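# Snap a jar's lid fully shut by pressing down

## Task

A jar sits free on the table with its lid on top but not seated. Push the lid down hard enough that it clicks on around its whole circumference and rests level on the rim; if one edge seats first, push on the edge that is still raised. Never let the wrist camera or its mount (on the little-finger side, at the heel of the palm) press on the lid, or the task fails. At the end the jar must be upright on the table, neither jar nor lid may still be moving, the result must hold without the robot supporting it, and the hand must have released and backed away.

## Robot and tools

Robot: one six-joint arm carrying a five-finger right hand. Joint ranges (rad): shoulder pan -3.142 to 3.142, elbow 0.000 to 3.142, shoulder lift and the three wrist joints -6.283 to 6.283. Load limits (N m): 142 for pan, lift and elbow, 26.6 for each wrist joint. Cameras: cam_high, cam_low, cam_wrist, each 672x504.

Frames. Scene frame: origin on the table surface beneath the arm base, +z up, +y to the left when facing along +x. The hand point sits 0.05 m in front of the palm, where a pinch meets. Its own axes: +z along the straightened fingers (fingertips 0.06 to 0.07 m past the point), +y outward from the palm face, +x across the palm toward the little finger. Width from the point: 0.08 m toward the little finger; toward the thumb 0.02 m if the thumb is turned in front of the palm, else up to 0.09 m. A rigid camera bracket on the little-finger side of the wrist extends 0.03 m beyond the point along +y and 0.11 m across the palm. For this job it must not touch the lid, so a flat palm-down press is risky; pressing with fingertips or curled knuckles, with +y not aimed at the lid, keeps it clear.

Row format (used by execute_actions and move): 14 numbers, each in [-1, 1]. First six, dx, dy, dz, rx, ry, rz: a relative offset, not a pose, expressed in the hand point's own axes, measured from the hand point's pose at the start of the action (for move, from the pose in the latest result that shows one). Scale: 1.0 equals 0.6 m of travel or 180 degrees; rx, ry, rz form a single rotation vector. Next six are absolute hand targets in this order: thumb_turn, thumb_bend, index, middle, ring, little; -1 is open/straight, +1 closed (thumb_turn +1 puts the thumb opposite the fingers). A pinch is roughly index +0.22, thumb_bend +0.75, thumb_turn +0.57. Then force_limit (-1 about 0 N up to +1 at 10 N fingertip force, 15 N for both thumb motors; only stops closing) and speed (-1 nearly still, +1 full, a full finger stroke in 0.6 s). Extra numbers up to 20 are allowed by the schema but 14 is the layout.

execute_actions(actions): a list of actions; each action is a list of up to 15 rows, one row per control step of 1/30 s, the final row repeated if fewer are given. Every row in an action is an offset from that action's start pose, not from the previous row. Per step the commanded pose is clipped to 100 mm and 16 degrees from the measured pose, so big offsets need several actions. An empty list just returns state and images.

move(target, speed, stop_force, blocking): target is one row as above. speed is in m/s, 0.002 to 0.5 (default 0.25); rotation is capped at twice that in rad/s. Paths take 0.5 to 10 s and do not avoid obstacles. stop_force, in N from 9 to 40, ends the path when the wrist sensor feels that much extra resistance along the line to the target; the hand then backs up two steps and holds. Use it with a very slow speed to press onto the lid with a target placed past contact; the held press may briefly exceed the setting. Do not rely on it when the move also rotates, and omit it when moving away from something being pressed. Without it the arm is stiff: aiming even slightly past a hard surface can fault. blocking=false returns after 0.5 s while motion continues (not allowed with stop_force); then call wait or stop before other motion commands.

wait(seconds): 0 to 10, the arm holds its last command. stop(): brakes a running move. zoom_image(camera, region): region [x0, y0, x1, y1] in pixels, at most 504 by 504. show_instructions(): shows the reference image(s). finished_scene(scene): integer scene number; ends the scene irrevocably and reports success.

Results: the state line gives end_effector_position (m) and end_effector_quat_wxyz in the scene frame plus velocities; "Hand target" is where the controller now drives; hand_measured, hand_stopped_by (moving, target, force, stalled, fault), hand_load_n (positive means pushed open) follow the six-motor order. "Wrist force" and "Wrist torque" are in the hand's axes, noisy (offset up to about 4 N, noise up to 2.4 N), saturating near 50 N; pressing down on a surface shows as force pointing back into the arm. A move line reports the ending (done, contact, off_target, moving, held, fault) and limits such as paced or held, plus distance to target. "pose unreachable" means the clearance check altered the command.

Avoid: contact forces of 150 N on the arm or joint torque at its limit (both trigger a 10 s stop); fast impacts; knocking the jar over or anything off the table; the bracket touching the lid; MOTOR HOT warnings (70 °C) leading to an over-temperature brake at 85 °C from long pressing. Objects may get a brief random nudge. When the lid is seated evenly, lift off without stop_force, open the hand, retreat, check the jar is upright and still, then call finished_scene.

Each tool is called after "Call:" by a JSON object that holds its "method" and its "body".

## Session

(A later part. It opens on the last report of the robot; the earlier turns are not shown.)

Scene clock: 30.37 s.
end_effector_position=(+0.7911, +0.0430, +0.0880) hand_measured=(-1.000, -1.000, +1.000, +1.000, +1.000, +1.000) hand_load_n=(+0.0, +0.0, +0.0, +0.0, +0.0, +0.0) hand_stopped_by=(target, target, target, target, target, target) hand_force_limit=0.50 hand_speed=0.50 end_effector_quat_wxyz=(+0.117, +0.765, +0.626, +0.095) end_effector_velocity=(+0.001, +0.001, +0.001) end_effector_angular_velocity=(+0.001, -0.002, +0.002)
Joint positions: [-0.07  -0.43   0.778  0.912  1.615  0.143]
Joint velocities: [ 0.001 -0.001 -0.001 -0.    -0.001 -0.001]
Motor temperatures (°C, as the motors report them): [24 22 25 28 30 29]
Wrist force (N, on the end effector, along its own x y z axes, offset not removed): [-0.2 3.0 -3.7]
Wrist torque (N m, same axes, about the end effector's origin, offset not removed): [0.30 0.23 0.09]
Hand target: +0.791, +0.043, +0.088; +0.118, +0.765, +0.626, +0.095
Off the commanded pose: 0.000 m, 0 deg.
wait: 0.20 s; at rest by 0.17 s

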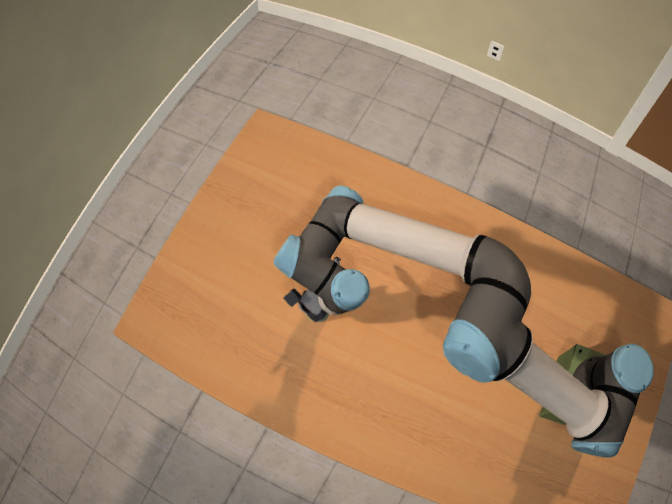

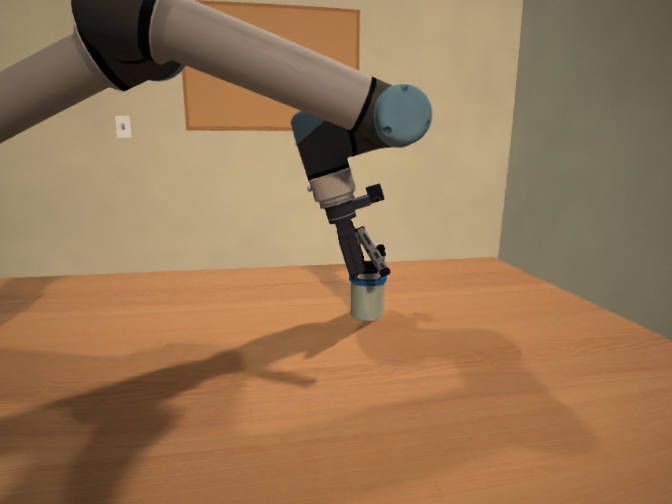

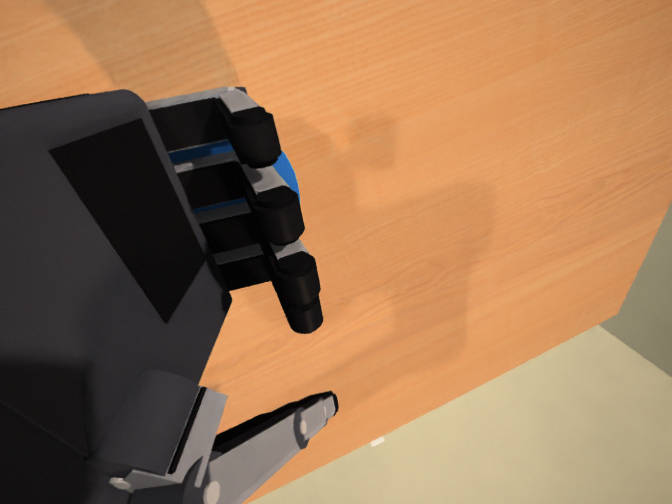

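The lid stays down once the load is off, so I'll move clear and check it visually.

Call:
{"method": "move", "body": {"target": [0,0,-0.22,0,0,0,-1,-1,1,1,1,1,0.5,0.5], "speed": 0.2}}

Call:
{"method": "zoom_image", "body": {"camera": "cam_low", "region": [320, 230, 420, 330]}}

Scene clock: 32.30 s.
end_effector_position=(+0.7528, +0.0508, +0.2138) hand_measured=(-1.000, -1.000, +1.000, +1.000, +1.000, +1.000) hand_load_n=(+0.0, +0.0, +0.0, +0.0, +0.0, +0.0) hand_stopped_by=(target, target, target, target, target, target) hand_force_limit=0.50 hand_speed=0.50 end_effector_quat_wxyz=(+0.117, +0.765, +0.626, +0.095) end_effector_velocity=(-0.001, -0.001, +0.002) end_effector_angular_velocity=(+0.001, +0.001, -0.001)
Joint positions: [-0.06  -0.662  0.9    1.023  1.618  0.152]
Joint velocities: [-0.001 -0.005  0.003  0.003 -0.001  0.   ]
Motor temperatures (°C, as the motors report them): [24 22 25 28 30 29]
Wrist force (N, on the end effector, along its own x y z axes, offset not removed): [-1.1 1.7 0.1]
Wrist torque (N m, same axes, about the end effector's origin, offset not removed): [0.20 -0.05 0.00]
Hand target: +0.753, +0.051, +0.214; +0.117, +0.765, +0.626, +0.095
Off the commanded pose: 0.000 m, 0 deg.
move: done

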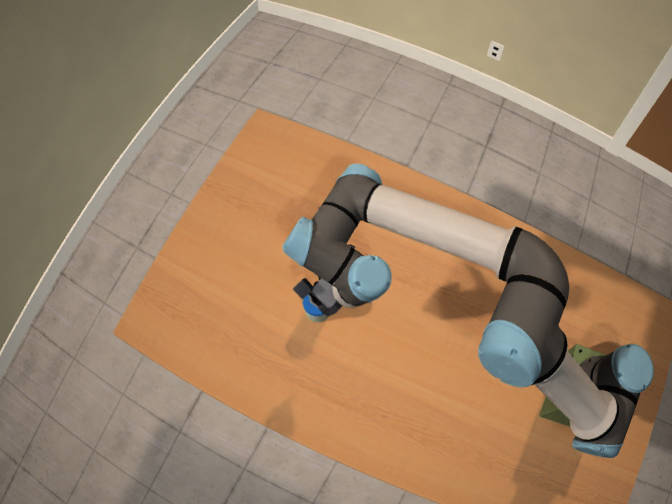

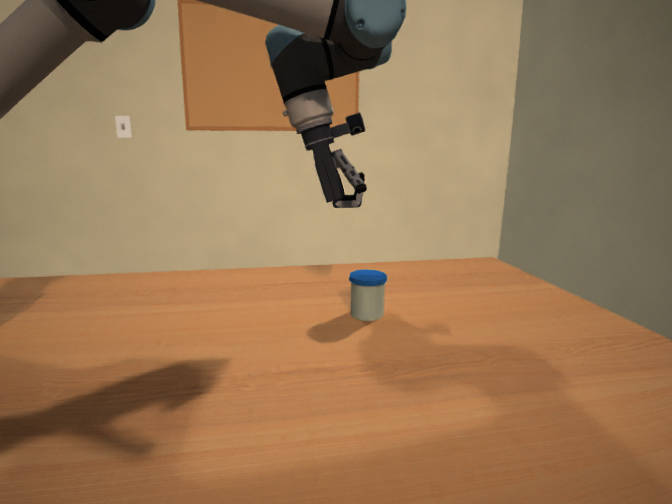

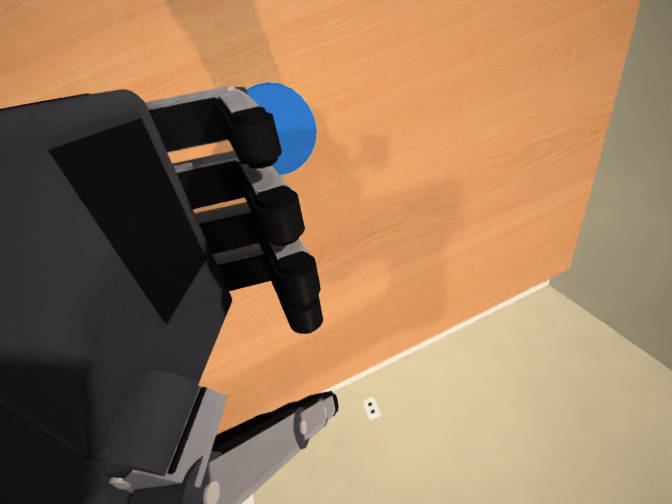

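Region (320, 230, 420, 330) of cam_low's 672x504 image, scaled by 5.040, with more detail than that image has.

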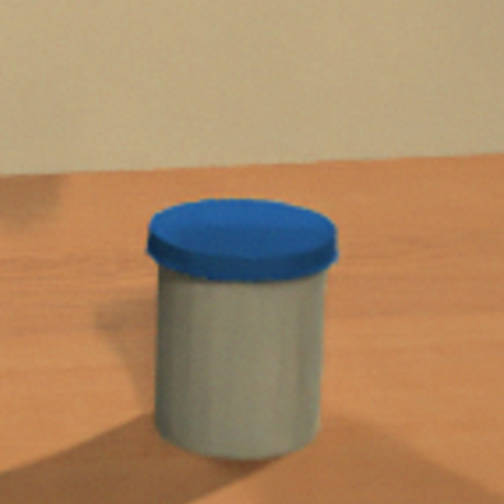

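Call:
{"method": "finished_scene", "body": {"scene": 2}}

The scene is finished: the task was done.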